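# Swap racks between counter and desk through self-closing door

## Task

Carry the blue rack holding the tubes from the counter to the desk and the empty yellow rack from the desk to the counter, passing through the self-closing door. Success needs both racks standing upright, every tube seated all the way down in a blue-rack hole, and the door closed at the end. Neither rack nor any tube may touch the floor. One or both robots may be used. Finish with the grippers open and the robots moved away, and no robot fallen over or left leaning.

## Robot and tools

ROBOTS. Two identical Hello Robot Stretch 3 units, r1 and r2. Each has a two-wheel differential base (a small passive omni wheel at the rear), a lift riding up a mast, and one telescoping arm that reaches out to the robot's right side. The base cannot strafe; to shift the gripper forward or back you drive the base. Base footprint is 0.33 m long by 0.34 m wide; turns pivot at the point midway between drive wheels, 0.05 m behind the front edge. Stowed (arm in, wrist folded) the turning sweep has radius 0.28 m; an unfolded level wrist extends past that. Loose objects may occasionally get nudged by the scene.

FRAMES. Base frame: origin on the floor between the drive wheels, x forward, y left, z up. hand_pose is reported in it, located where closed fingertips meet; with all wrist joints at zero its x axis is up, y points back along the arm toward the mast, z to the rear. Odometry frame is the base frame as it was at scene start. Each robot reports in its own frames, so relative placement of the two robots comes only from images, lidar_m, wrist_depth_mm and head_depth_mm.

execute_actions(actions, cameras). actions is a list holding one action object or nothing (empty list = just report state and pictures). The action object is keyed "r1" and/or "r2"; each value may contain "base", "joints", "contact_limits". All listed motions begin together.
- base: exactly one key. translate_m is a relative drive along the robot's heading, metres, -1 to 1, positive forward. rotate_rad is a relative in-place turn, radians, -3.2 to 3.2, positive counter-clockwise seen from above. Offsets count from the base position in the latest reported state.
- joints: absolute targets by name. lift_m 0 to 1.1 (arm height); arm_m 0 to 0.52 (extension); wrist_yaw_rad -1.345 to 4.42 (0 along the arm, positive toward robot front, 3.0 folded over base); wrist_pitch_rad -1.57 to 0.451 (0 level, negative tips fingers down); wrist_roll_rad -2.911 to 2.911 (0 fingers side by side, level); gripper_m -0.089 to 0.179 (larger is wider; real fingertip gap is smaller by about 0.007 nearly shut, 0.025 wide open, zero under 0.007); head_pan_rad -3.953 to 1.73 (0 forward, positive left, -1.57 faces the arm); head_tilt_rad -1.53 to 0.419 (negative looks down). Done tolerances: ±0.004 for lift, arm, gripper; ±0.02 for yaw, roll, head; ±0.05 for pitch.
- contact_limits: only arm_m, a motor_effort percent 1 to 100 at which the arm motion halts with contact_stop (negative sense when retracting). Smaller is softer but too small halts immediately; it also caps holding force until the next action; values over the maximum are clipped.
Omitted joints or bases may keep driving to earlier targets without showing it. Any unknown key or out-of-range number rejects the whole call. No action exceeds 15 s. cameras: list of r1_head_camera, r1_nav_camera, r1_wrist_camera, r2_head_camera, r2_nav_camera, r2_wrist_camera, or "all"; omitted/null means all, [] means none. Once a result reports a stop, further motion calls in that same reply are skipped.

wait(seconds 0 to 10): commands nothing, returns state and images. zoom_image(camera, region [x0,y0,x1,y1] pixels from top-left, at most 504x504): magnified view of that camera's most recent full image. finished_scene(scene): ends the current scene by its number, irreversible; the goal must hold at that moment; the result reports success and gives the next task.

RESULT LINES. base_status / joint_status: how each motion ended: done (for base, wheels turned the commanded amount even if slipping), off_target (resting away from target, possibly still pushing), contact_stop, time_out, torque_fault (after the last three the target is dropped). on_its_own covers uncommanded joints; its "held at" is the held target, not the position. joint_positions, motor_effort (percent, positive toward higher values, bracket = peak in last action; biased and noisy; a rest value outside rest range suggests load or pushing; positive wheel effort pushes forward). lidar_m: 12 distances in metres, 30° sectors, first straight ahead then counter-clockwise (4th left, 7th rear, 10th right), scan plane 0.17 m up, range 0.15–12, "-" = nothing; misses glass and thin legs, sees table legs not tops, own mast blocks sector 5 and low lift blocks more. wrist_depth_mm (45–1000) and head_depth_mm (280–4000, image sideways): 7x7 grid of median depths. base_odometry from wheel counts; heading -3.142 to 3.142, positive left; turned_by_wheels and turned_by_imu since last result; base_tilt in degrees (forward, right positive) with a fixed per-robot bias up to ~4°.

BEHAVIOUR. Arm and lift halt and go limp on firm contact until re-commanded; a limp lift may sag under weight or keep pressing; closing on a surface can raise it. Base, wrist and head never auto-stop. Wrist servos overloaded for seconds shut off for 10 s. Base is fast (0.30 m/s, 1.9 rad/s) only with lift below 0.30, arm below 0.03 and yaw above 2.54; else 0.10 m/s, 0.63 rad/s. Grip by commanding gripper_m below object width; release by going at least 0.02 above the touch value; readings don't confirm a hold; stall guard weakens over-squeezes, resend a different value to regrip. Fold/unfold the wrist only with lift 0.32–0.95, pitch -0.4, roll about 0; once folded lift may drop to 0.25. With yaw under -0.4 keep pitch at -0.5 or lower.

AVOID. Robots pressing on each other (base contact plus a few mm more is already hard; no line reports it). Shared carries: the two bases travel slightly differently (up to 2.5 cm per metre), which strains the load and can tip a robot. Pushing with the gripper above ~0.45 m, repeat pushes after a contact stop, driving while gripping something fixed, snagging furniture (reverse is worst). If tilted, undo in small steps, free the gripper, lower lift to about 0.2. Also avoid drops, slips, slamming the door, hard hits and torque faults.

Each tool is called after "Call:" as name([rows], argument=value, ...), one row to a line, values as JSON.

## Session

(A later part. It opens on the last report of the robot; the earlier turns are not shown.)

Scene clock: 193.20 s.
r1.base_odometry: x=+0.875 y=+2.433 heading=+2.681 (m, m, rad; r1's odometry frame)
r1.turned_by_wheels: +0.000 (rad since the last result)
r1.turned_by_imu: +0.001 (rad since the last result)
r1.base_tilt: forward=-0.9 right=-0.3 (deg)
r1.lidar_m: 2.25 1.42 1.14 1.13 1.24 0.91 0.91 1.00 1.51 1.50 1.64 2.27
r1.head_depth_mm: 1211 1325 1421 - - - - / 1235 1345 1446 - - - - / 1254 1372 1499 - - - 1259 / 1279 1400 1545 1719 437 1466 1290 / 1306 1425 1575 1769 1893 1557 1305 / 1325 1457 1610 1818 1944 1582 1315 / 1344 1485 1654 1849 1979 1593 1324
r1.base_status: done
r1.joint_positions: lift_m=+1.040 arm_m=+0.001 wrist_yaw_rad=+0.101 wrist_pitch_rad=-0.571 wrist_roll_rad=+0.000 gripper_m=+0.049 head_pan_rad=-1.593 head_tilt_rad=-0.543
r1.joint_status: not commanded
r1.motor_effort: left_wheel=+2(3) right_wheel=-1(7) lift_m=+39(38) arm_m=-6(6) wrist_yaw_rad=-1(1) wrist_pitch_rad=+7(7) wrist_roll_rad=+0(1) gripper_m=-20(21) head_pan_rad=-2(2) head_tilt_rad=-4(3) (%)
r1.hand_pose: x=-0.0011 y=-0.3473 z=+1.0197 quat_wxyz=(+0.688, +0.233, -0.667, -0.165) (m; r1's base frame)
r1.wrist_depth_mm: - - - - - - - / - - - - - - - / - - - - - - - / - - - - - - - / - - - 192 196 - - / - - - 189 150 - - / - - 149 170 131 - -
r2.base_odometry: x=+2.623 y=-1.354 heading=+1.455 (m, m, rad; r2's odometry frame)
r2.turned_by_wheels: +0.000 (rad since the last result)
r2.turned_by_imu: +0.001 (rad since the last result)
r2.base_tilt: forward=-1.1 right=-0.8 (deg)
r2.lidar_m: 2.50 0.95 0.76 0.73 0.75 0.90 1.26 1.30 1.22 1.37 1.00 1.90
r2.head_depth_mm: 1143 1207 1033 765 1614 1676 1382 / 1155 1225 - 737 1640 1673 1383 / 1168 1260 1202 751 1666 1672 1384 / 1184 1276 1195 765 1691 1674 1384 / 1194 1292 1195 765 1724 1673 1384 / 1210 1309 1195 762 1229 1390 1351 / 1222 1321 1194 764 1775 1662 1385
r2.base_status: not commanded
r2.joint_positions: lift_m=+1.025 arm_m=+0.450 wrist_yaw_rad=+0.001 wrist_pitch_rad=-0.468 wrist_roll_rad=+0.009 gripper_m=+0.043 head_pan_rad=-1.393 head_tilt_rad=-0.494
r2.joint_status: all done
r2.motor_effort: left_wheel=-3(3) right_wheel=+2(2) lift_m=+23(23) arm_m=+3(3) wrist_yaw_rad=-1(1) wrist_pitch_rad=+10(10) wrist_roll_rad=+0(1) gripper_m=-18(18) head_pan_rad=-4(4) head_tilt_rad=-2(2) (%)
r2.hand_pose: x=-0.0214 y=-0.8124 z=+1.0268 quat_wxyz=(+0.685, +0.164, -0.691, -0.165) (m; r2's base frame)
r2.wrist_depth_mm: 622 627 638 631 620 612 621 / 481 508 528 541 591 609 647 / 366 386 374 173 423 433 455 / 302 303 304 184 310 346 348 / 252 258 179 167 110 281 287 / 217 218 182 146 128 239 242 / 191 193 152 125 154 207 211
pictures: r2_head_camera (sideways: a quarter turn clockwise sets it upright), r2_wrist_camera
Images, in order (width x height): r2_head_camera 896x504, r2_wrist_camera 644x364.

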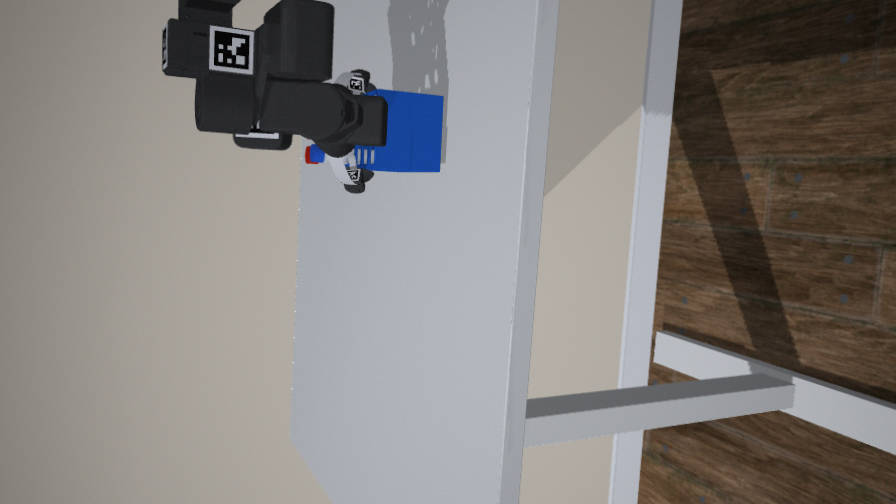

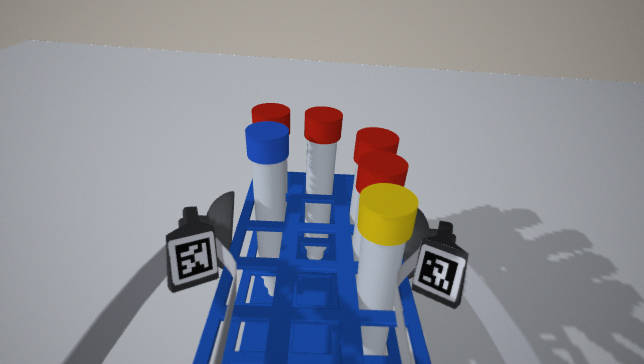

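Call:
execute_actions(actions=[])

Scene clock: 195.00 s.
r1.base_odometry: x=+0.875 y=+2.433 heading=+2.681 (m, m, rad; r1's odometry frame)
r1.turned_by_wheels: +0.000 (rad since the last result)
r1.turned_by_imu: +0.000 (rad since the last result)
r1.base_tilt: forward=-1.0 right=-0.4 (deg)
r1.lidar_m: 2.25 1.41 1.14 1.14 1.24 0.91 0.91 1.00 1.50 1.50 1.63 2.26
r1.head_depth_mm: 1211 1319 1427 - - - - / 1231 1351 1456 - - - - / 1257 1377 1499 - - - 1257 / 1279 1402 1548 1723 436 1465 1290 / 1300 1427 1580 1757 1892 1557 1308 / 1322 1458 1617 1803 1949 1580 1316 / 1353 1488 1652 1849 1978 1597 1325
r1.base_status: done
r1.joint_positions: lift_m=+1.040 arm_m=+0.001 wrist_yaw_rad=+0.101 wrist_pitch_rad=-0.571 wrist_roll_rad=+0.000 gripper_m=+0.049 head_pan_rad=-1.593 head_tilt_rad=-0.543
r1.joint_status: not commanded
r1.motor_effort: left_wheel=+2(3) right_wheel=-2(7) lift_m=+39(38) arm_m=-6(6) wrist_yaw_rad=-1(1) wrist_pitch_rad=+7(7) wrist_roll_rad=+0(1) gripper_m=-20(21) head_pan_rad=-3(2) head_tilt_rad=-4(3) (%)
r1.hand_pose: x=-0.0011 y=-0.3473 z=+1.0197 quat_wxyz=(+0.688, +0.233, -0.667, -0.165) (m; r1's base frame)
r1.wrist_depth_mm: - - - - - - - / - - - - - - - / - - - - - - - / - - - - - - - / - - - 190 197 - - / - - - 189 150 - - / - - 149 170 131 - -
r2.base_odometry: x=+2.623 y=-1.354 heading=+1.455 (m, m, rad; r2's odometry frame)
r2.turned_by_wheels: +0.000 (rad since the last result)
r2.turned_by_imu: +0.000 (rad since the last result)
r2.base_tilt: forward=-1.2 right=-0.8 (deg)
r2.lidar_m: 2.50 0.95 0.76 0.73 0.75 0.90 1.26 1.29 1.21 1.37 1.00 1.90
r2.head_depth_mm: 1144 1200 1034 767 1617 1672 1382 / 1159 1230 - 737 1637 1672 1382 / 1173 1262 1201 749 1670 1669 1383 / 1181 1281 1199 765 1692 1670 1380 / 1200 1297 1196 765 1719 1661 1380 / 1210 1313 1196 763 1233 1386 1346 / 1224 1327 1193 761 1768 1674 1383
r2.base_status: not commanded
r2.joint_positions: lift_m=+1.025 arm_m=+0.450 wrist_yaw_rad=+0.001 wrist_pitch_rad=-0.468 wrist_roll_rad=+0.009 gripper_m=+0.043 head_pan_rad=-1.393 head_tilt_rad=-0.494
r2.joint_status: all done
r2.motor_effort: left_wheel=-3(3) right_wheel=+2(2) lift_m=+22(23) arm_m=+3(3) wrist_yaw_rad=-1(1) wrist_pitch_rad=+10(10) wrist_roll_rad=+1(1) gripper_m=-18(18) head_pan_rad=-4(4) head_tilt_rad=-2(2) (%)
r2.hand_pose: x=-0.0214 y=-0.8124 z=+1.0268 quat_wxyz=(+0.685, +0.164, -0.691, -0.165) (m; r2's base frame)
r2.wrist_depth_mm: 623 630 634 623 625 613 607 / 483 511 532 559 586 602 648 / 372 383 375 174 422 436 454 / 298 308 300 185 306 339 354 / 251 257 178 167 110 282 287 / 215 220 182 145 128 240 241 / 191 192 152 125 153 206 211
pictures: r1_head_camera (sideways: a quarter turn clockwise sets it upright), r1_nav_camera (sideways: a quarter turn counterclockwise sets it upright), r1_wrist_camera, r2_head_camera (sideways: a quarter turn clockwise sets it upright), r2_nav_camera (sideways: a quarter turn counterclockwise sets it upright), r2_wrist_camera
Images, in order (width x height): r1_head_camera 896x504, r1_nav_camera 672x504, r1_wrist_camera 644x364, r2_head_camera 896x504, r2_nav_camera 672x504, r2_wrist_camera 644x364.

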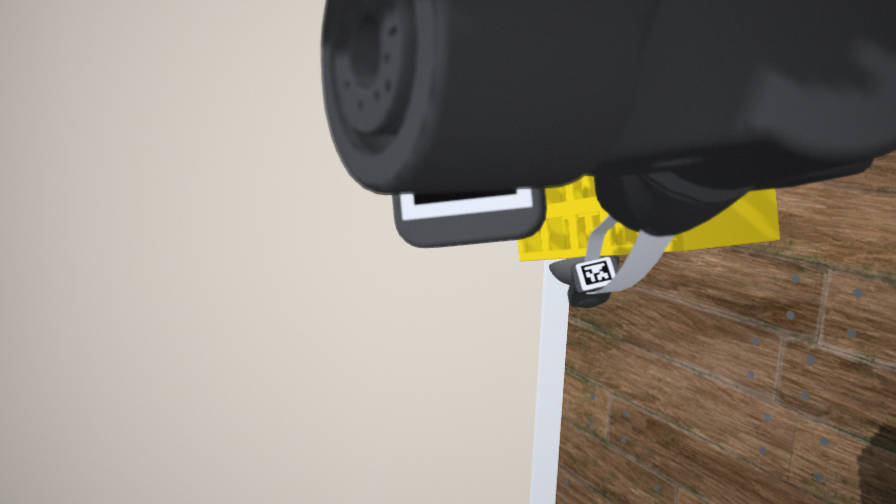

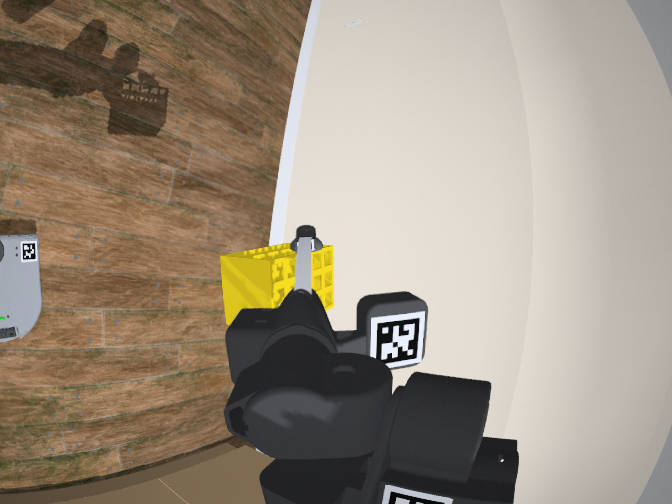

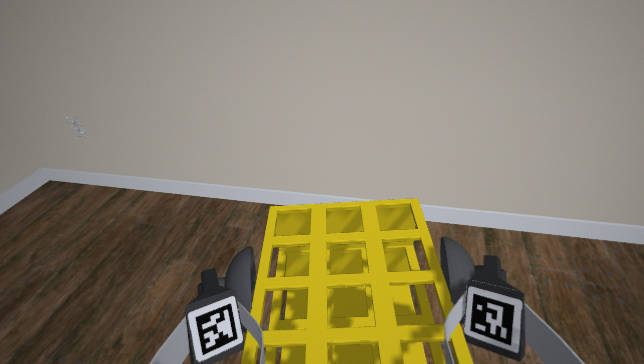

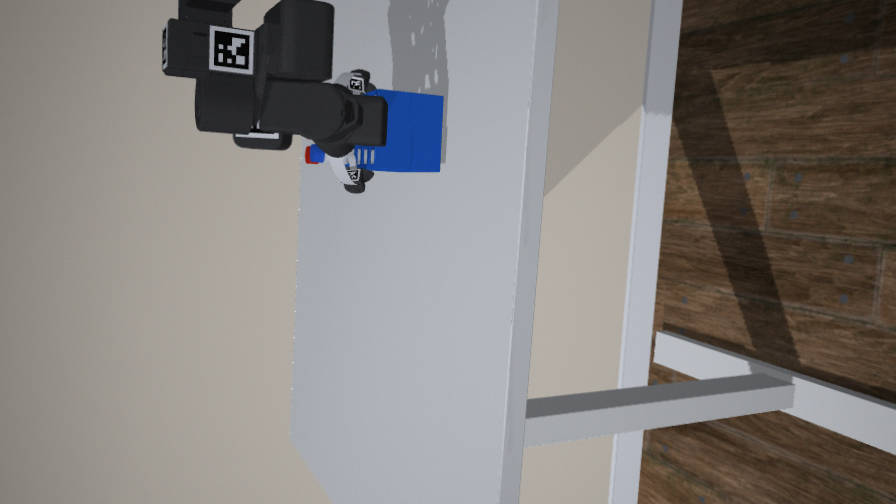

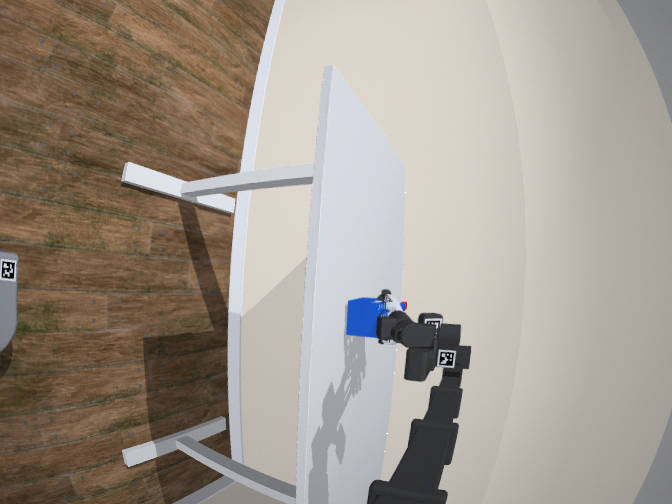

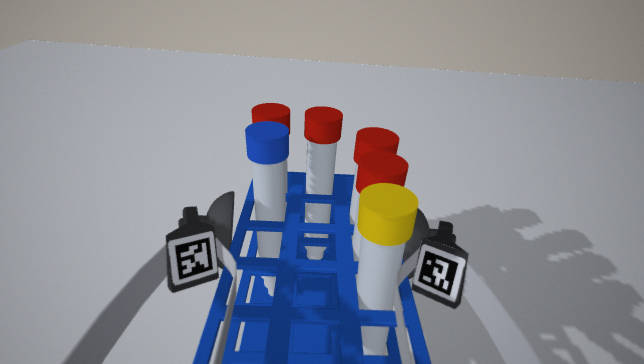

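Call:
execute_actions([
  {"r1":{"base":{"translate_m":-0.30}},"r2":{"joints":{"lift_m":1.017}}},
], cameras=["r2_head_camera"])

Scene clock: 199.30 s.
r1.base_odometry: x=+1.144 y=+2.300 heading=+2.682 (m, m, rad; r1's odometry frame)
r1.turned_by_wheels: +0.000 (rad since the last result)
r1.turned_by_imu: +0.001 (rad since the last result)
r1.base_tilt: forward=-1.0 right=-0.3 (deg)
r1.lidar_m: 2.54 1.47 1.19 1.18 0.75 0.61 0.61 0.67 1.07 1.45 1.59 2.45
r1.head_depth_mm: 1174 1280 1381 - - - - / 1197 1304 1407 - - - - / 1218 1336 1453 - - - 1258 / 1242 1357 1494 1672 436 1469 1290 / 1260 1386 1529 1718 1858 1558 1310 / 1283 1413 1566 1744 1894 1575 1316 / 1307 1435 1597 1807 1926 1602 1323
r1.base_status: done
r1.joint_positions: lift_m=+1.040 arm_m=+0.001 wrist_yaw_rad=+0.101 wrist_pitch_rad=-0.571 wrist_roll_rad=+0.000 gripper_m=+0.049 head_pan_rad=-1.593 head_tilt_rad=-0.543
r1.joint_status: not commanded
r1.motor_effort: left_wheel=+2(3) right_wheel=-2(3) lift_m=+38(39) arm_m=-6(6) wrist_yaw_rad=-1(1) wrist_pitch_rad=+7(7) wrist_roll_rad=+0(1) gripper_m=-20(20) head_pan_rad=-2(3) head_tilt_rad=-3(3) (%)
r1.hand_pose: x=-0.0011 y=-0.3473 z=+1.0197 quat_wxyz=(+0.688, +0.233, -0.667, -0.165) (m; r1's base frame)
r1.wrist_depth_mm: - - - - - - - / - - - - - - - / - - - - - - - / - - - - - - - / - - - 193 197 - - / - - - 189 150 - - / - - 150 169 130 - -
r2.base_odometry: x=+2.623 y=-1.354 heading=+1.455 (m, m, rad; r2's odometry frame)
r2.turned_by_wheels: +0.000 (rad since the last result)
r2.turned_by_imu: +0.001 (rad since the last result)
r2.base_tilt: forward=-1.1 right=-0.9 (deg)
r2.lidar_m: 2.50 0.94 0.76 0.73 0.75 0.90 1.26 1.30 1.22 1.37 1.00 1.90
r2.head_depth_mm: 1144 1208 1036 766 1620 1675 1383 / 1157 1233 - 742 1644 1675 1386 / 1169 1261 1254 755 1660 1671 1377 / 1181 1278 1202 766 1693 1665 1384 / 1200 1292 1198 765 1712 1662 1381 / 1213 1306 1197 764 1230 1386 1344 / 1224 1326 1196 764 1776 1661 1377
r2.base_status: not commanded
r2.joint_positions: lift_m=+1.017 arm_m=+0.450 wrist_yaw_rad=+0.001 wrist_pitch_rad=-0.453 wrist_roll_rad=+0.009 gripper_m=+0.043 head_pan_rad=-1.393 head_tilt_rad=-0.494
r2.joint_status: all done
r2.motor_effort: left_wheel=-3(3) right_wheel=+2(2) lift_m=+21(22) arm_m=+3(3) wrist_yaw_rad=-1(1) wrist_pitch_rad=+5(10) wrist_roll_rad=+0(1) gripper_m=-18(17) head_pan_rad=-4(4) head_tilt_rad=-2(2) (%)
r2.hand_pose: x=-0.0214 y=-0.8144 z=+1.0220 quat_wxyz=(+0.686, +0.159, -0.692, -0.160) (m; r2's base frame)
r2.wrist_depth_mm: 621 620 632 615 615 617 606 / 493 511 536 561 584 630 653 / 373 379 369 168 424 440 451 / 298 307 299 184 302 344 344 / 246 253 175 165 108 277 283 / 213 215 179 145 128 235 240 / 189 189 150 143 157 202 205
pictures: r2_head_camera (sideways: a quarter turn clockwise sets it upright)
Images, in order (width x height): r2_head_camera 896x504.

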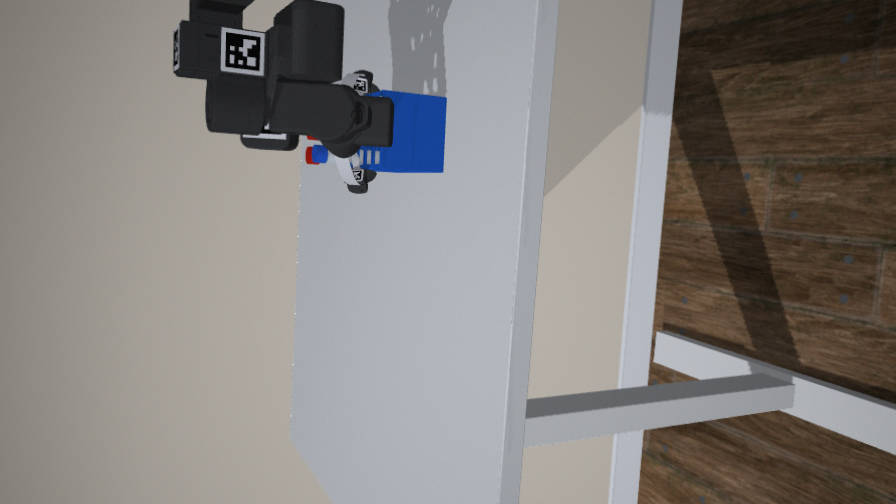

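Call:
execute_actions([
  {"r1":{"base":{"rotate_rad":-1.67},"joints":{"arm_m":0.1,"head_pan_rad":-1.45}},"r2":{"joints":{"lift_m":1.013}}},
], cameras=["r1_nav_camera","r1_wrist_camera","r2_head_camera"])

Scene clock: 203.30 s.
r1.base_odometry: x=+1.144 y=+2.300 heading=+1.012 (m, m, rad; r1's odometry frame)
r1.turned_by_wheels: -1.670 (rad since the last result)
r1.turned_by_imu: -1.694 (rad since the last result)
r1.base_tilt: forward=-0.9 right=-0.3 (deg)
r1.lidar_m: 1.45 1.53 2.17 2.55 1.60 1.21 1.18 0.81 0.62 0.61 0.65 0.93
r1.head_depth_mm: 989 1058 - - - 798 923 / 1010 1097 1165 756 424 824 974 / 1031 1127 1057 767 739 858 1008 / 1053 1151 1086 747 773 891 1056 / 1073 1183 1110 760 801 929 1111 / 1100 1211 1135 772 831 971 1228 / 1123 1236 1168 797 866 1016 1243
r1.base_status: done
r1.joint_positions: lift_m=+1.040 arm_m=+0.100 wrist_yaw_rad=+0.101 wrist_pitch_rad=-0.571 wrist_roll_rad=+0.000 gripper_m=+0.049 head_pan_rad=-1.457 head_tilt_rad=-0.543
r1.joint_status: all done
r1.motor_effort: left_wheel=+2(6) right_wheel=-2(5) lift_m=+38(38) arm_m=+5(7) wrist_yaw_rad=-1(1) wrist_pitch_rad=+7(7) wrist_roll_rad=+0(1) gripper_m=-20(20) head_pan_rad=+2(10) head_tilt_rad=-4(3) (%)
r1.hand_pose: x=-0.0012 y=-0.4461 z=+1.0197 quat_wxyz=(+0.688, +0.233, -0.667, -0.165) (m; r1's base frame)
r1.wrist_depth_mm: 952 909 883 819 798 778 748 / 869 800 741 702 679 632 593 / 599 583 543 531 496 480 463 / 479 446 436 411 402 389 372 / 432 403 383 191 196 331 318 / 554 537 464 189 149 377 365 / 733 624 149 171 131 - 417
r2.base_odometry: x=+2.623 y=-1.354 heading=+1.455 (m, m, rad; r2's odometry frame)
r2.turned_by_wheels: +0.000 (rad since the last result)
r2.turned_by_imu: +0.001 (rad since the last result)
r2.base_tilt: forward=-1.2 right=-0.9 (deg)
r2.lidar_m: 2.49 0.94 0.76 0.73 0.76 0.90 1.26 1.30 1.21 1.37 1.00 1.90
r2.head_depth_mm: 1147 1209 1035 767 1617 1677 1387 / 1158 1235 - 745 1644 1667 1387 / 1166 1265 1201 758 1665 1672 1383 / 1182 1279 1198 765 1697 1667 1383 / 1195 1295 1197 764 1717 1677 1382 / 1210 1314 1198 766 1231 1387 1353 / 1221 1326 1191 764 1773 1662 1376
r2.base_status: not commanded
r2.joint_positions: lift_m=+1.013 arm_m=+0.450 wrist_yaw_rad=+0.001 wrist_pitch_rad=-0.439 wrist_roll_rad=+0.009 gripper_m=+0.043 head_pan_rad=-1.393 head_tilt_rad=-0.494
r2.joint_status: all done
r2.motor_effort: left_wheel=-3(3) right_wheel=+2(2) lift_m=+20(21) arm_m=+3(3) wrist_yaw_rad=-1(1) wrist_pitch_rad=+0(5) wrist_roll_rad=+0(0) gripper_m=-18(18) head_pan_rad=-4(4) head_tilt_rad=-2(1) (%)
r2.hand_pose: x=-0.0214 y=-0.8163 z=+1.0213 quat_wxyz=(+0.687, +0.154, -0.693, -0.155) (m; r2's base frame)
r2.wrist_depth_mm: 626 629 619 617 615 607 604 / 504 520 552 593 612 649 646 / 378 384 379 169 428 448 465 / 300 307 305 186 306 344 354 / 249 252 174 166 109 280 284 / 212 213 175 144 128 236 240 / 189 187 146 125 155 202 204
pictures: r1_nav_camera (sideways: a quarter turn counterclockwise sets it upright), r1_wrist_camera, r2_head_camera (sideways: a quarter turn clockwise sets it upright)
Images, in order (width x height): r1_nav_camera 672x504, r1_wrist_camera 644x364, r2_head_camera 896x504.

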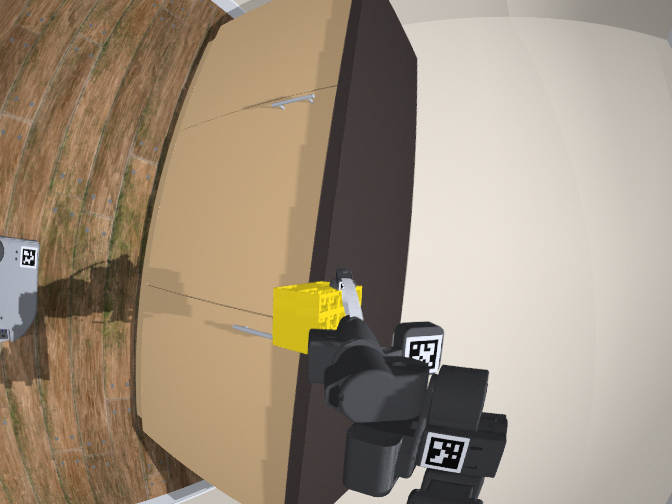

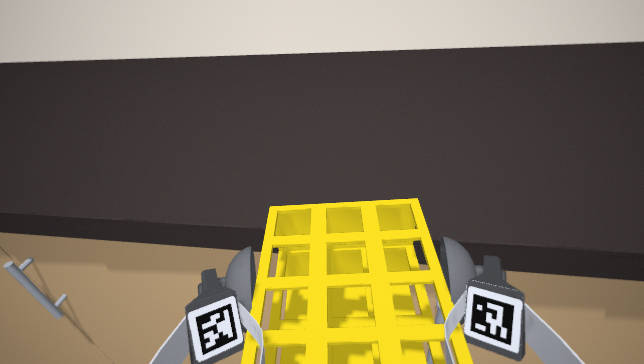

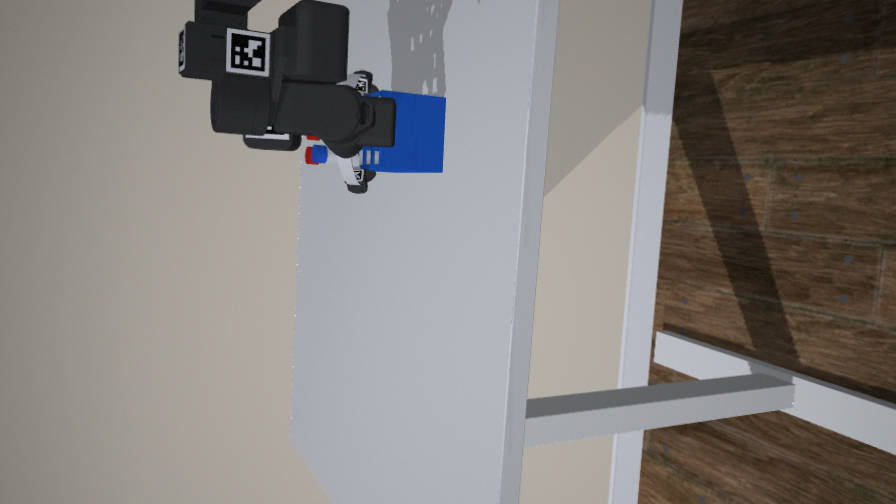

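Call:
execute_actions([
  {"r1":{"joints":{"arm_m":0.3}},"r2":{"joints":{"gripper_m":0.14}}},
], cameras=["r1_head_camera","r2_wrist_camera","r2_head_camera"])

Scene clock: 206.27 s.
r1.base_odometry: x=+1.144 y=+2.300 heading=+1.012 (m, m, rad; r1's odometry frame)
r1.turned_by_wheels: +0.000 (rad since the last result)
r1.turned_by_imu: +0.000 (rad since the last result)
r1.base_tilt: forward=-0.9 right=-0.3 (deg)
r1.lidar_m: 1.45 1.53 2.16 2.55 1.61 1.21 1.18 0.81 0.62 0.61 0.65 0.93
r1.head_depth_mm: 986 - - 657 698 801 921 / 1008 1093 1104 593 722 825 970 / 1033 1129 1067 733 748 857 1006 / 1050 1152 1080 747 771 891 1056 / 1078 1181 1113 760 799 931 1107 / 1097 1207 1137 771 832 972 1228 / 1123 1239 1169 797 865 1016 1243
r1.base_status: not commanded
r1.joint_positions: lift_m=+1.040 arm_m=+0.300 wrist_yaw_rad=+0.100 wrist_pitch_rad=-0.571 wrist_roll_rad=+0.000 gripper_m=+0.049 head_pan_rad=-1.457 head_tilt_rad=-0.543
r1.joint_status: all done
r1.motor_effort: left_wheel=+2(2) right_wheel=-2(1) lift_m=+39(38) arm_m=+6(6) wrist_yaw_rad=-1(1) wrist_pitch_rad=+7(7) wrist_roll_rad=+0(1) gripper_m=-20(20) head_pan_rad=+2(2) head_tilt_rad=-3(3) (%)
r1.hand_pose: x=-0.0013 y=-0.6461 z=+1.0197 quat_wxyz=(+0.688, +0.233, -0.667, -0.165) (m; r1's base frame)
r1.wrist_depth_mm: 723 703 662 651 630 600 586 / 772 738 720 673 652 634 612 / 610 584 538 517 504 477 463 / 464 451 431 418 397 389 375 / 380 370 353 191 196 329 318 / 323 316 304 190 149 288 274 / 279 274 150 170 130 - 245
r2.base_odometry: x=+2.623 y=-1.354 heading=+1.455 (m, m, rad; r2's odometry frame)
r2.turned_by_wheels: +0.000 (rad since the last result)
r2.turned_by_imu: +0.001 (rad since the last result)
r2.base_tilt: forward=-1.1 right=-0.8 (deg)
r2.lidar_m: 2.50 0.94 0.76 0.73 0.75 0.90 1.26 1.29 1.21 1.37 1.00 1.91
r2.head_depth_mm: 1149 1208 1033 768 1611 1675 1382 / 1156 1235 - 750 1636 1672 1383 / 1173 1267 1305 760 1659 1668 1383 / 1183 1279 1196 766 1693 1665 1383 / 1194 1297 1198 763 1718 1676 1386 / 1213 1314 1197 764 1230 1385 1346 / 1225 1329 1191 763 1776 1664 1383
r2.base_status: not commanded
r2.joint_positions: lift_m=+1.013 arm_m=+0.450 wrist_yaw_rad=+0.001 wrist_pitch_rad=-0.453 wrist_roll_rad=+0.009 gripper_m=+0.140 head_pan_rad=-1.393 head_tilt_rad=-0.494
r2.joint_status: all done
r2.motor_effort: left_wheel=-3(3) right_wheel=+2(2) lift_m=+21(21) arm_m=+3(3) wrist_yaw_rad=-1(1) wrist_pitch_rad=+5(5) wrist_roll_rad=+0(1) gripper_m=+0(85) head_pan_rad=-4(3) head_tilt_rad=-3(1) (%)
r2.hand_pose: x=-0.0214 y=-0.8145 z=+1.0181 quat_wxyz=(+0.686, +0.158, -0.692, -0.159) (m; r2's base frame)
r2.wrist_depth_mm: 620 613 621 632 608 621 605 / 478 494 525 543 572 606 648 / 364 371 364 173 391 429 445 / 293 296 291 185 123 333 342 / 242 252 236 159 147 280 279 / 213 204 203 132 137 - 234 / 180 185 148 121 153 196 202
pictures: r1_head_camera (sideways: a quarter turn clockwise sets it upright), r2_head_camera (sideways: a quarter turn clockwise sets it upright), r2_wrist_camera
Images, in order (width x height): r1_head_camera 896x504, r2_head_camera 896x504, r2_wrist_camera 644x364.

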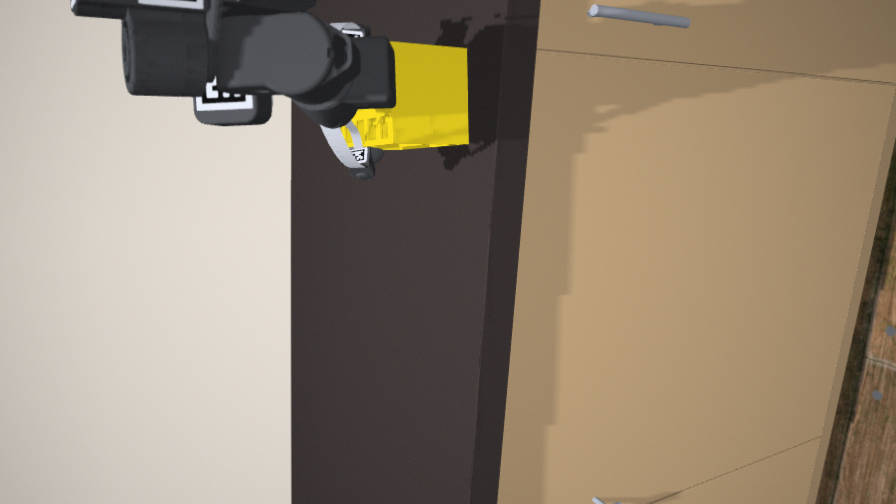

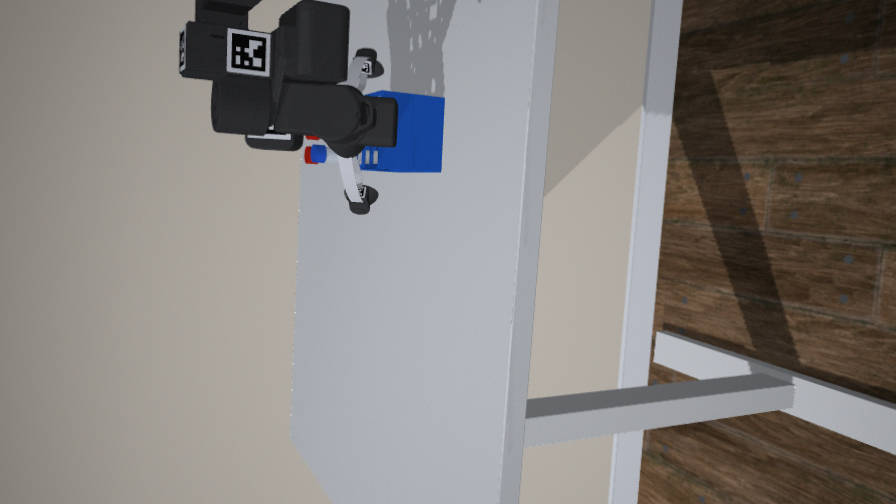

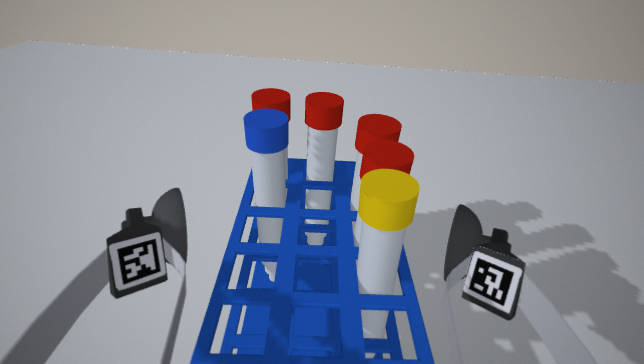

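Call:
execute_actions([
  {"r1":{"joints":{"arm_m":0.47,"lift_m":1.012}},"r2":{"joints":{"arm_m":0.28,"gripper_m":0.16}}},
], cameras=["r1_head_camera","r2_wrist_camera","r2_head_camera"])

Scene clock: 209.03 s.
r1.base_odometry: x=+1.144 y=+2.300 heading=+1.012 (m, m, rad; r1's odometry frame)
r1.turned_by_wheels: +0.000 (rad since the last result)
r1.turned_by_imu: +0.000 (rad since the last result)
r1.base_tilt: forward=-0.9 right=-0.3 (deg)
r1.lidar_m: 1.45 1.53 2.16 2.55 1.61 1.21 1.18 0.81 0.62 0.61 0.65 0.93
r1.head_depth_mm: 985 - 953 711 697 798 924 / 1011 1096 736 722 722 824 972 / 1031 1125 1061 735 747 858 1007 / 1050 1153 1079 745 773 892 1056 / 1076 1182 1106 760 801 930 1107 / 1097 1208 1140 772 832 970 1222 / 1121 1235 1162 799 864 1015 1245
r1.base_status: not commanded
r1.joint_positions: lift_m=+1.012 arm_m=+0.470 wrist_yaw_rad=+0.100 wrist_pitch_rad=-0.571 wrist_roll_rad=+0.000 gripper_m=+0.049 head_pan_rad=-1.457 head_tilt_rad=-0.543
r1.joint_status: all done
r1.motor_effort: left_wheel=+2(2) right_wheel=-1(2) lift_m=+27(30) arm_m=+5(10) wrist_yaw_rad=+0(1) wrist_pitch_rad=+7(7) wrist_roll_rad=-1(1) gripper_m=-20(20) head_pan_rad=+1(2) head_tilt_rad=-3(4) (%)
r1.hand_pose: x=-0.0013 y=-0.8161 z=+0.9922 quat_wxyz=(+0.688, +0.233, -0.667, -0.165) (m; r1's base frame)
r1.wrist_depth_mm: 541 517 496 481 478 452 438 / 602 588 553 536 519 498 488 / 529 513 488 464 434 421 409 / 415 402 385 362 350 351 332 / 339 327 312 191 197 291 282 / 285 277 270 189 149 255 243 / 247 246 150 170 131 - 217
r2.base_odometry: x=+2.623 y=-1.354 heading=+1.455 (m, m, rad; r2's odometry frame)
r2.turned_by_wheels: +0.000 (rad since the last result)
r2.turned_by_imu: +0.001 (rad since the last result)
r2.base_tilt: forward=-1.2 right=-0.9 (deg)
r2.lidar_m: 2.50 0.94 0.76 0.73 0.75 0.90 1.26 1.30 1.21 1.37 1.00 1.90
r2.head_depth_mm: 1140 1226 - 695 1620 1669 1380 / 1156 1247 - - 1640 1672 1382 / 1172 1263 1202 739 1671 1674 1385 / 1181 1279 1200 764 1694 1672 1378 / 1194 1294 1200 765 1720 1667 1377 / 1210 1313 1196 766 1228 1386 1347 / 1228 1324 1195 764 1776 1672 1377
r2.base_status: not commanded
r2.joint_positions: lift_m=+1.013 arm_m=+0.280 wrist_yaw_rad=+0.001 wrist_pitch_rad=-0.453 wrist_roll_rad=+0.009 gripper_m=+0.160 head_pan_rad=-1.393 head_tilt_rad=-0.494
r2.joint_status: all done
r2.motor_effort: left_wheel=-3(3) right_wheel=+2(2) lift_m=+21(21) arm_m=-3(3) wrist_yaw_rad=-1(1) wrist_pitch_rad=+5(5) wrist_roll_rad=+0(0) gripper_m=+1(77) head_pan_rad=-4(4) head_tilt_rad=-2(2) (%)
r2.hand_pose: x=-0.0214 y=-0.6451 z=+1.0179 quat_wxyz=(+0.686, +0.159, -0.692, -0.160) (m; r2's base frame)
r2.wrist_depth_mm: 763 738 768 748 756 770 768 / 478 495 523 307 571 608 628 / 365 371 383 254 411 430 448 / 294 300 302 272 320 331 341 / 244 259 254 260 266 282 277 / - 207 215 220 224 - 234 / 180 185 188 192 193 198 203
pictures: r1_head_camera (sideways: a quarter turn clockwise sets it upright), r2_head_camera (sideways: a quarter turn clockwise sets it upright), r2_wrist_camera
Images, in order (width x height): r1_head_camera 896x504, r2_head_camera 896x504, r2_wrist_camera 644x364.

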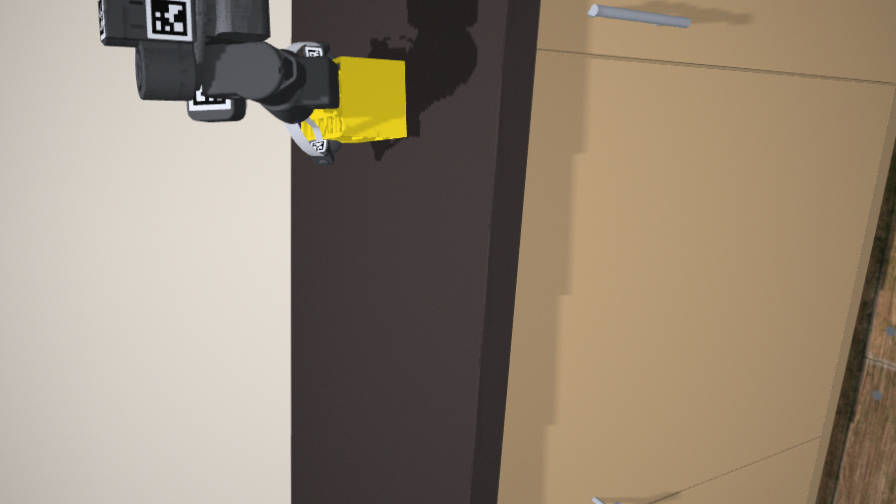

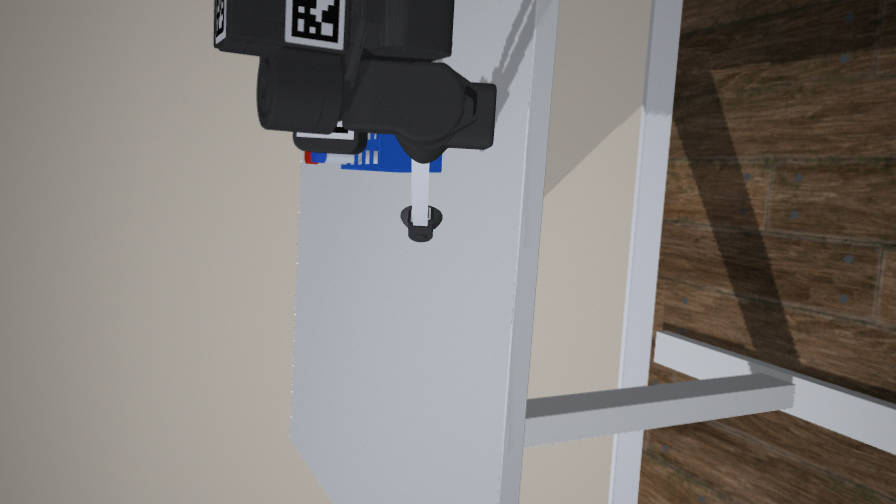

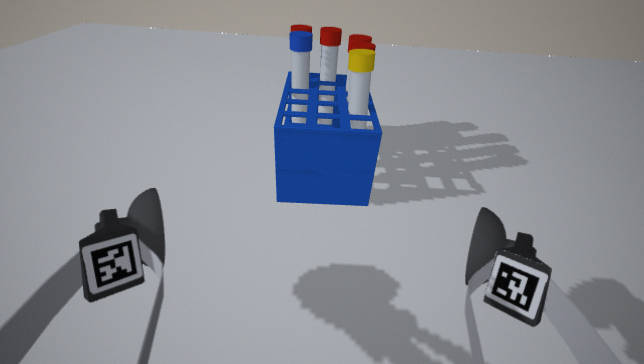

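Call:
execute_actions([
  {"r1":{"joints":{"lift_m":0.998}},"r2":{"joints":{"arm_m":0.2,"wrist_pitch_rad":-0.2,"lift_m":0.96}}},
], cameras=["r1_head_camera","r2_wrist_camera","r2_head_camera"])

Call:
zoom_image(camera="r2_wrist_camera", region=[220, 20, 440, 240])

Scene clock: 211.67 s.
r1.base_odometry: x=+1.144 y=+2.300 heading=+1.012 (m, m, rad; r1's odometry frame)
r1.turned_by_wheels: +0.000 (rad since the last result)
r1.turned_by_imu: +0.000 (rad since the last result)
r1.base_tilt: forward=-0.9 right=-0.3 (deg)
r1.lidar_m: 1.45 1.53 2.16 2.54 1.61 1.21 1.18 0.81 0.62 0.61 0.65 0.93
r1.head_depth_mm: 991 - 905 712 695 800 922 / 1011 1087 741 721 723 825 973 / 1030 1130 1063 735 746 857 1008 / 1053 1152 1081 746 773 892 1056 / 1075 1180 1106 759 800 929 1106 / 1099 1205 1138 772 831 972 1219 / 1122 1232 1165 796 867 1015 1238
r1.base_status: not commanded
r1.joint_positions: lift_m=+0.998 arm_m=+0.470 wrist_yaw_rad=+0.100 wrist_pitch_rad=-0.571 wrist_roll_rad=+0.000 gripper_m=+0.049 head_pan_rad=-1.457 head_tilt_rad=-0.543
r1.joint_status: all done
r1.motor_effort: left_wheel=+2(2) right_wheel=-1(1) lift_m=+27(32) arm_m=+5(5) wrist_yaw_rad=-1(0) wrist_pitch_rad=+7(7) wrist_roll_rad=-1(1) gripper_m=-20(20) head_pan_rad=+2(3) head_tilt_rad=-3(4) (%)
r1.hand_pose: x=-0.0013 y=-0.8161 z=+0.9782 quat_wxyz=(+0.688, +0.233, -0.667, -0.165) (m; r1's base frame)
r1.wrist_depth_mm: 551 521 497 482 469 456 437 / 619 572 554 525 507 491 471 / 505 480 458 431 420 395 379 / 388 376 361 343 334 323 314 / 319 302 298 192 197 273 264 / 268 260 253 189 150 237 228 / 230 227 149 171 130 - 202
r2.base_odometry: x=+2.623 y=-1.354 heading=+1.455 (m, m, rad; r2's odometry frame)
r2.turned_by_wheels: +0.000 (rad since the last result)
r2.turned_by_imu: +0.001 (rad since the last result)
r2.base_tilt: forward=-1.3 right=-0.8 (deg)
r2.lidar_m: 2.49 0.95 0.76 0.73 0.75 0.90 1.26 1.30 1.21 1.37 1.00 1.89
r2.head_depth_mm: 1145 1234 1244 - - 1674 1387 / 1157 1244 1199 - - 1670 1385 / 1170 1263 1198 766 1672 1667 1381 / 1181 1278 1198 764 1687 1677 1379 / 1192 1297 1200 765 1718 1665 1380 / 1216 1308 1194 763 1231 1389 1346 / 1228 1329 1197 764 1773 1666 1381
r2.base_status: not commanded
r2.joint_positions: lift_m=+0.960 arm_m=+0.200 wrist_yaw_rad=+0.001 wrist_pitch_rad=-0.222 wrist_roll_rad=+0.009 gripper_m=+0.160 head_pan_rad=-1.393 head_tilt_rad=-0.494
r2.joint_status: all done
r2.motor_effort: left_wheel=-3(3) right_wheel=+2(2) lift_m=+21(22) arm_m=-3(5) wrist_yaw_rad=-1(1) wrist_pitch_rad=+8(8) wrist_roll_rad=+0(0) gripper_m=+0(0) head_pan_rad=-4(4) head_tilt_rad=-1(2) (%)
r2.hand_pose: x=-0.0213 y=-0.5900 z=+1.0190 quat_wxyz=(+0.700, +0.078, -0.706, -0.079) (m; r2's base frame)
r2.wrist_depth_mm: 848 822 831 835 812 831 831 / 904 894 869 858 883 893 880 / 526 544 588 341 676 712 786 / 352 369 382 323 410 437 461 / 268 295 280 291 301 334 322 / - 211 223 228 234 - 250 / 189 187 189 189 193 197 203
pictures: r1_head_camera (sideways: a quarter turn clockwise sets it upright), r2_head_camera (sideways: a quarter turn clockwise sets it upright), r2_wrist_camera
Images, in order (width x height): r1_head_camera 896x504, r2_head_camera 896x504, r2_wrist_camera 644x364.

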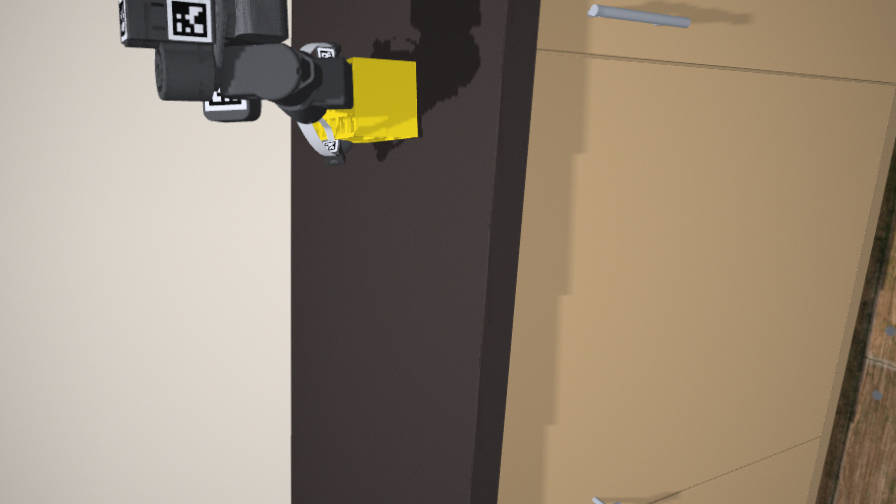

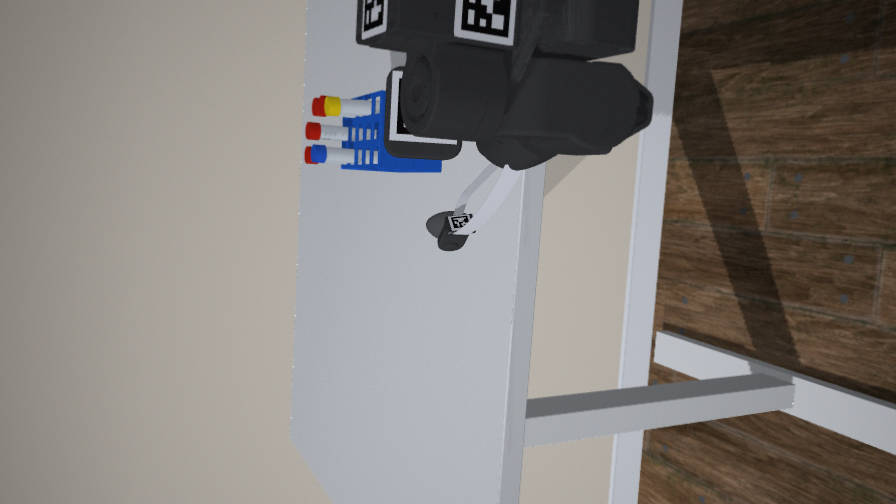

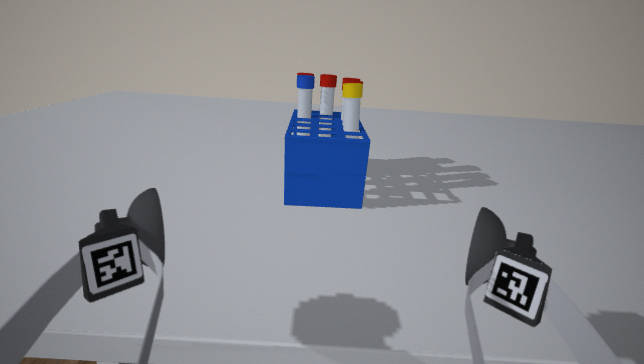

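Region (220, 20, 440, 240) of r2_wrist_camera's 644x364 image, scaled by 2.291.

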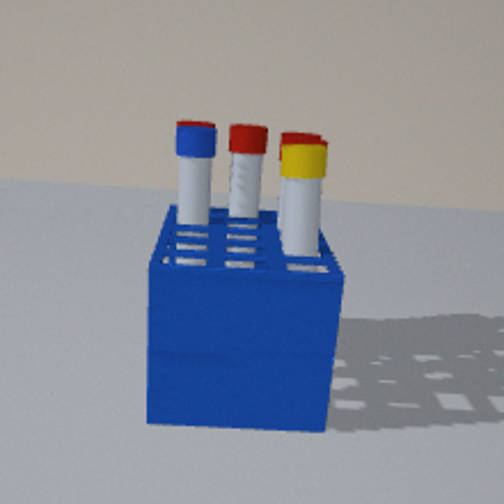

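Tubes all level. Lower r1 further.

Call:
execute_actions([
  {"r1":{"joints":{"lift_m":0.988}},"r2":{"joints":{"arm_m":0.14}}},
], cameras=["r1_head_camera"])

Scene clock: 213.57 s.
r1.base_odometry: x=+1.144 y=+2.300 heading=+1.012 (m, m, rad; r1's odometry frame)
r1.turned_by_wheels: +0.000 (rad since the last result)
r1.turned_by_imu: +0.000 (rad since the last result)
r1.base_tilt: forward=-0.9 right=-0.3 (deg)
r1.lidar_m: 1.45 1.53 2.16 2.54 1.60 1.21 1.18 0.81 0.62 0.61 0.65 0.93
r1.head_depth_mm: 992 - 925 712 695 798 920 / 1011 1094 848 722 721 826 970 / 1031 1127 1057 735 745 856 1007 / 1053 1153 1085 748 772 891 1054 / 1072 1179 1111 760 801 928 1109 / 1095 1207 1136 772 831 971 1221 / 1122 1237 1167 798 865 1017 1247
r1.base_status: not commanded
r1.joint_positions: lift_m=+0.988 arm_m=+0.470 wrist_yaw_rad=+0.100 wrist_pitch_rad=-0.563 wrist_roll_rad=+0.000 gripper_m=+0.049 head_pan_rad=-1.457 head_tilt_rad=-0.543
r1.joint_status: all done
r1.motor_effort: left_wheel=+1(1) right_wheel=-2(2) lift_m=+25(28) arm_m=+6(5) wrist_yaw_rad=-1(0) wrist_pitch_rad=+4(7) wrist_roll_rad=+0(1) gripper_m=-20(20) head_pan_rad=+2(2) head_tilt_rad=-3(3) (%)
r1.hand_pose: x=-0.0012 y=-0.8174 z=+0.9699 quat_wxyz=(+0.688, +0.230, -0.668, -0.162) (m; r1's base frame)
r1.wrist_depth_mm: 540 517 517 482 460 448 435 / 583 569 536 518 507 487 476 / 491 466 447 428 402 386 371 / 375 358 343 338 326 312 301 / 308 298 288 192 196 263 255 / 257 253 240 187 153 228 221 / 221 220 165 136 130 - 196
r2.base_odometry: x=+2.623 y=-1.354 heading=+1.455 (m, m, rad; r2's odometry frame)
r2.turned_by_wheels: +0.000 (rad since the last result)
r2.turned_by_imu: +0.000 (rad since the last result)
r2.base_tilt: forward=-1.1 right=-0.9 (deg)
r2.lidar_m: 2.50 0.94 0.76 0.73 0.75 0.90 1.26 1.30 1.21 1.37 1.00 1.90
r2.head_depth_mm: 1144 1236 1201 857 - 1536 1377 / 1157 1254 1201 757 - - 1384 / 1170 1266 1196 762 1671 1662 1378 / 1182 1275 1200 807 1691 1673 1380 / 1194 1294 1199 765 1725 1668 1377 / 1215 1308 1196 764 1228 1386 1348 / 1226 1331 1195 764 1774 1669 1379
r2.base_status: not commanded
r2.joint_positions: lift_m=+0.960 arm_m=+0.140 wrist_yaw_rad=+0.001 wrist_pitch_rad=-0.221 wrist_roll_rad=+0.009 gripper_m=+0.160 head_pan_rad=-1.393 head_tilt_rad=-0.494
r2.joint_status: all done
r2.motor_effort: left_wheel=-3(3) right_wheel=+2(2) lift_m=+21(22) arm_m=-4(4) wrist_yaw_rad=-2(1) wrist_pitch_rad=+8(8) wrist_roll_rad=+0(0) gripper_m=+0(0) head_pan_rad=-3(4) head_tilt_rad=-2(2) (%)
r2.hand_pose: x=-0.0213 y=-0.5301 z=+1.0191 quat_wxyz=(+0.700, +0.078, -0.706, -0.079) (m; r2's base frame)
r2.wrist_depth_mm: 888 879 889 906 882 875 898 / 952 927 938 918 926 945 939 / 531 549 587 380 669 737 777 / 349 365 382 384 417 442 457 / 269 291 283 292 303 327 322 / - 716 245 244 247 - 251 / - - - - - - 782
pictures: r1_head_camera (sideways: a quarter turn clockwise sets it upright)
Images, in order (width x height): r1_head_camera 896x504.

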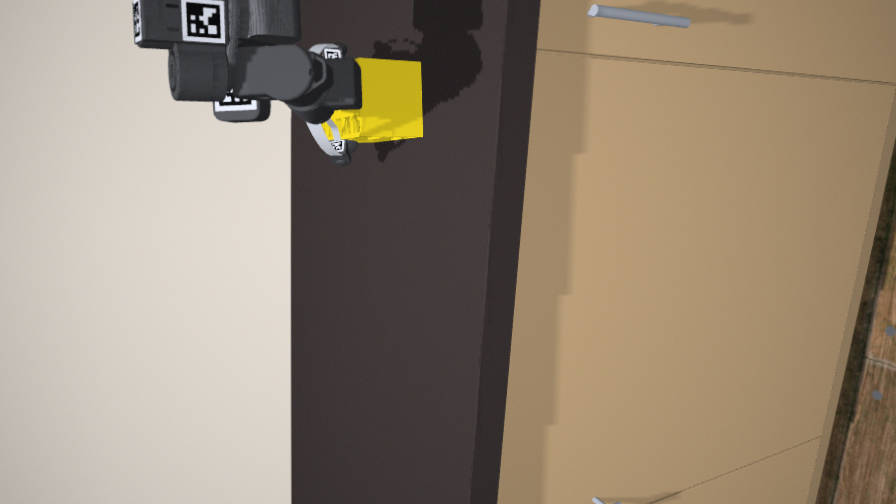

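Call:
execute_actions([
  {"r1":{"joints":{"gripper_m":0.15}},"r2":{"joints":{"arm_m":0.05,"head_pan_rad":-0.3}}},
], cameras=["r1_head_camera","r1_wrist_camera"])

Scene clock: 215.80 s.
r1.base_odometry: x=+1.144 y=+2.300 heading=+1.012 (m, m, rad; r1's odometry frame)
r1.turned_by_wheels: +0.000 (rad since the last result)
r1.turned_by_imu: +0.000 (rad since the last result)
r1.base_tilt: forward=-0.9 right=-0.3 (deg)
r1.lidar_m: 1.45 1.52 2.17 2.55 1.61 1.21 1.18 0.81 0.62 0.61 0.65 0.93
r1.head_depth_mm: 989 - 905 711 696 799 923 / 1010 1094 860 722 722 825 972 / 1031 1130 1093 736 747 857 1007 / 1053 1149 1081 747 773 893 1056 / 1079 1179 1110 758 799 930 1109 / 1101 1207 1136 773 830 971 1228 / 1120 1232 1169 796 866 1017 1248
r1.base_status: not commanded
r1.joint_positions: lift_m=+0.988 arm_m=+0.470 wrist_yaw_rad=+0.100 wrist_pitch_rad=-0.563 wrist_roll_rad=+0.000 gripper_m=+0.150 head_pan_rad=-1.457 head_tilt_rad=-0.543
r1.joint_status: all done
r1.motor_effort: left_wheel=+2(2) right_wheel=-2(2) lift_m=+26(25) arm_m=+6(6) wrist_yaw_rad=-1(0) wrist_pitch_rad=+4(4) wrist_roll_rad=-1(1) gripper_m=+0(97) head_pan_rad=+2(2) head_tilt_rad=-3(4) (%)
r1.hand_pose: x=-0.0012 y=-0.8174 z=+0.9699 quat_wxyz=(+0.688, +0.230, -0.668, -0.162) (m; r1's base frame)
r1.wrist_depth_mm: 539 518 505 492 464 453 440 / 603 569 541 526 499 484 463 / 486 467 443 429 404 381 370 / 381 365 351 337 324 310 300 / 309 296 284 202 202 264 256 / 257 258 241 204 153 227 223 / 221 - 208 135 132 199 -
r2.base_odometry: x=+2.623 y=-1.354 heading=+1.455 (m, m, rad; r2's odometry frame)
r2.turned_by_wheels: +0.000 (rad since the last result)
r2.turned_by_imu: +0.001 (rad since the last result)
r2.base_tilt: forward=-1.1 right=-0.9 (deg)
r2.lidar_m: 2.50 0.95 0.76 0.73 0.75 0.90 1.26 1.30 1.21 1.37 1.00 1.89
r2.head_depth_mm: 1994 2058 2170 2266 2115 1664 1382 / 2312 2429 2561 2625 2126 1666 1376 / 2422 2651 2869 2899 2118 1664 1381 / 2352 2527 2763 2887 2104 1666 1376 / 2260 2443 2672 2785 2102 1663 1377 / 2198 2355 2566 2697 2118 1674 1378 / 2122 2267 2460 2597 2112 1666 1382
r2.base_status: not commanded
r2.joint_positions: lift_m=+0.960 arm_m=+0.050 wrist_yaw_rad=+0.001 wrist_pitch_rad=-0.221 wrist_roll_rad=+0.009 gripper_m=+0.160 head_pan_rad=-0.307 head_tilt_rad=-0.494
r2.joint_status: all done
r2.motor_effort: left_wheel=-3(3) right_wheel=+2(2) lift_m=+22(22) arm_m=-3(3) wrist_yaw_rad=-1(1) wrist_pitch_rad=+8(8) wrist_roll_rad=+0(0) gripper_m=+0(0) head_pan_rad=+4(44) head_tilt_rad=-2(2) (%)
r2.hand_pose: x=-0.0213 y=-0.4401 z=+1.0191 quat_wxyz=(+0.700, +0.078, -0.706, -0.078) (m; r2's base frame)
r2.wrist_depth_mm: 963 944 964 948 957 969 973 / - - - - - - - / 526 548 584 465 680 735 817 / 350 369 384 397 423 437 454 / - 327 - 330 338 335 331 / - - - - - - 868 / - - - - - - 909
pictures: r1_head_camera (sideways: a quarter turn clockwise sets it upright), r1_wrist_camera
Images, in order (width x height): r1_head_camera 896x504, r1_wrist_camera 644x364.

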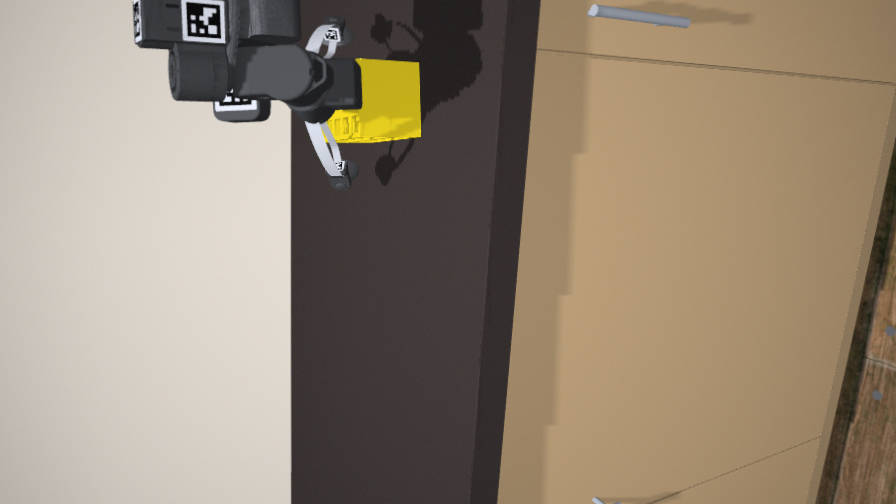

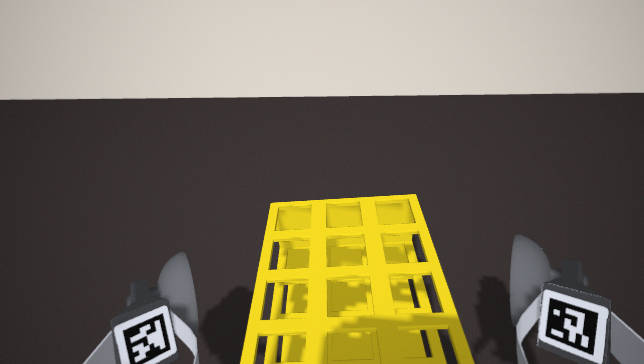

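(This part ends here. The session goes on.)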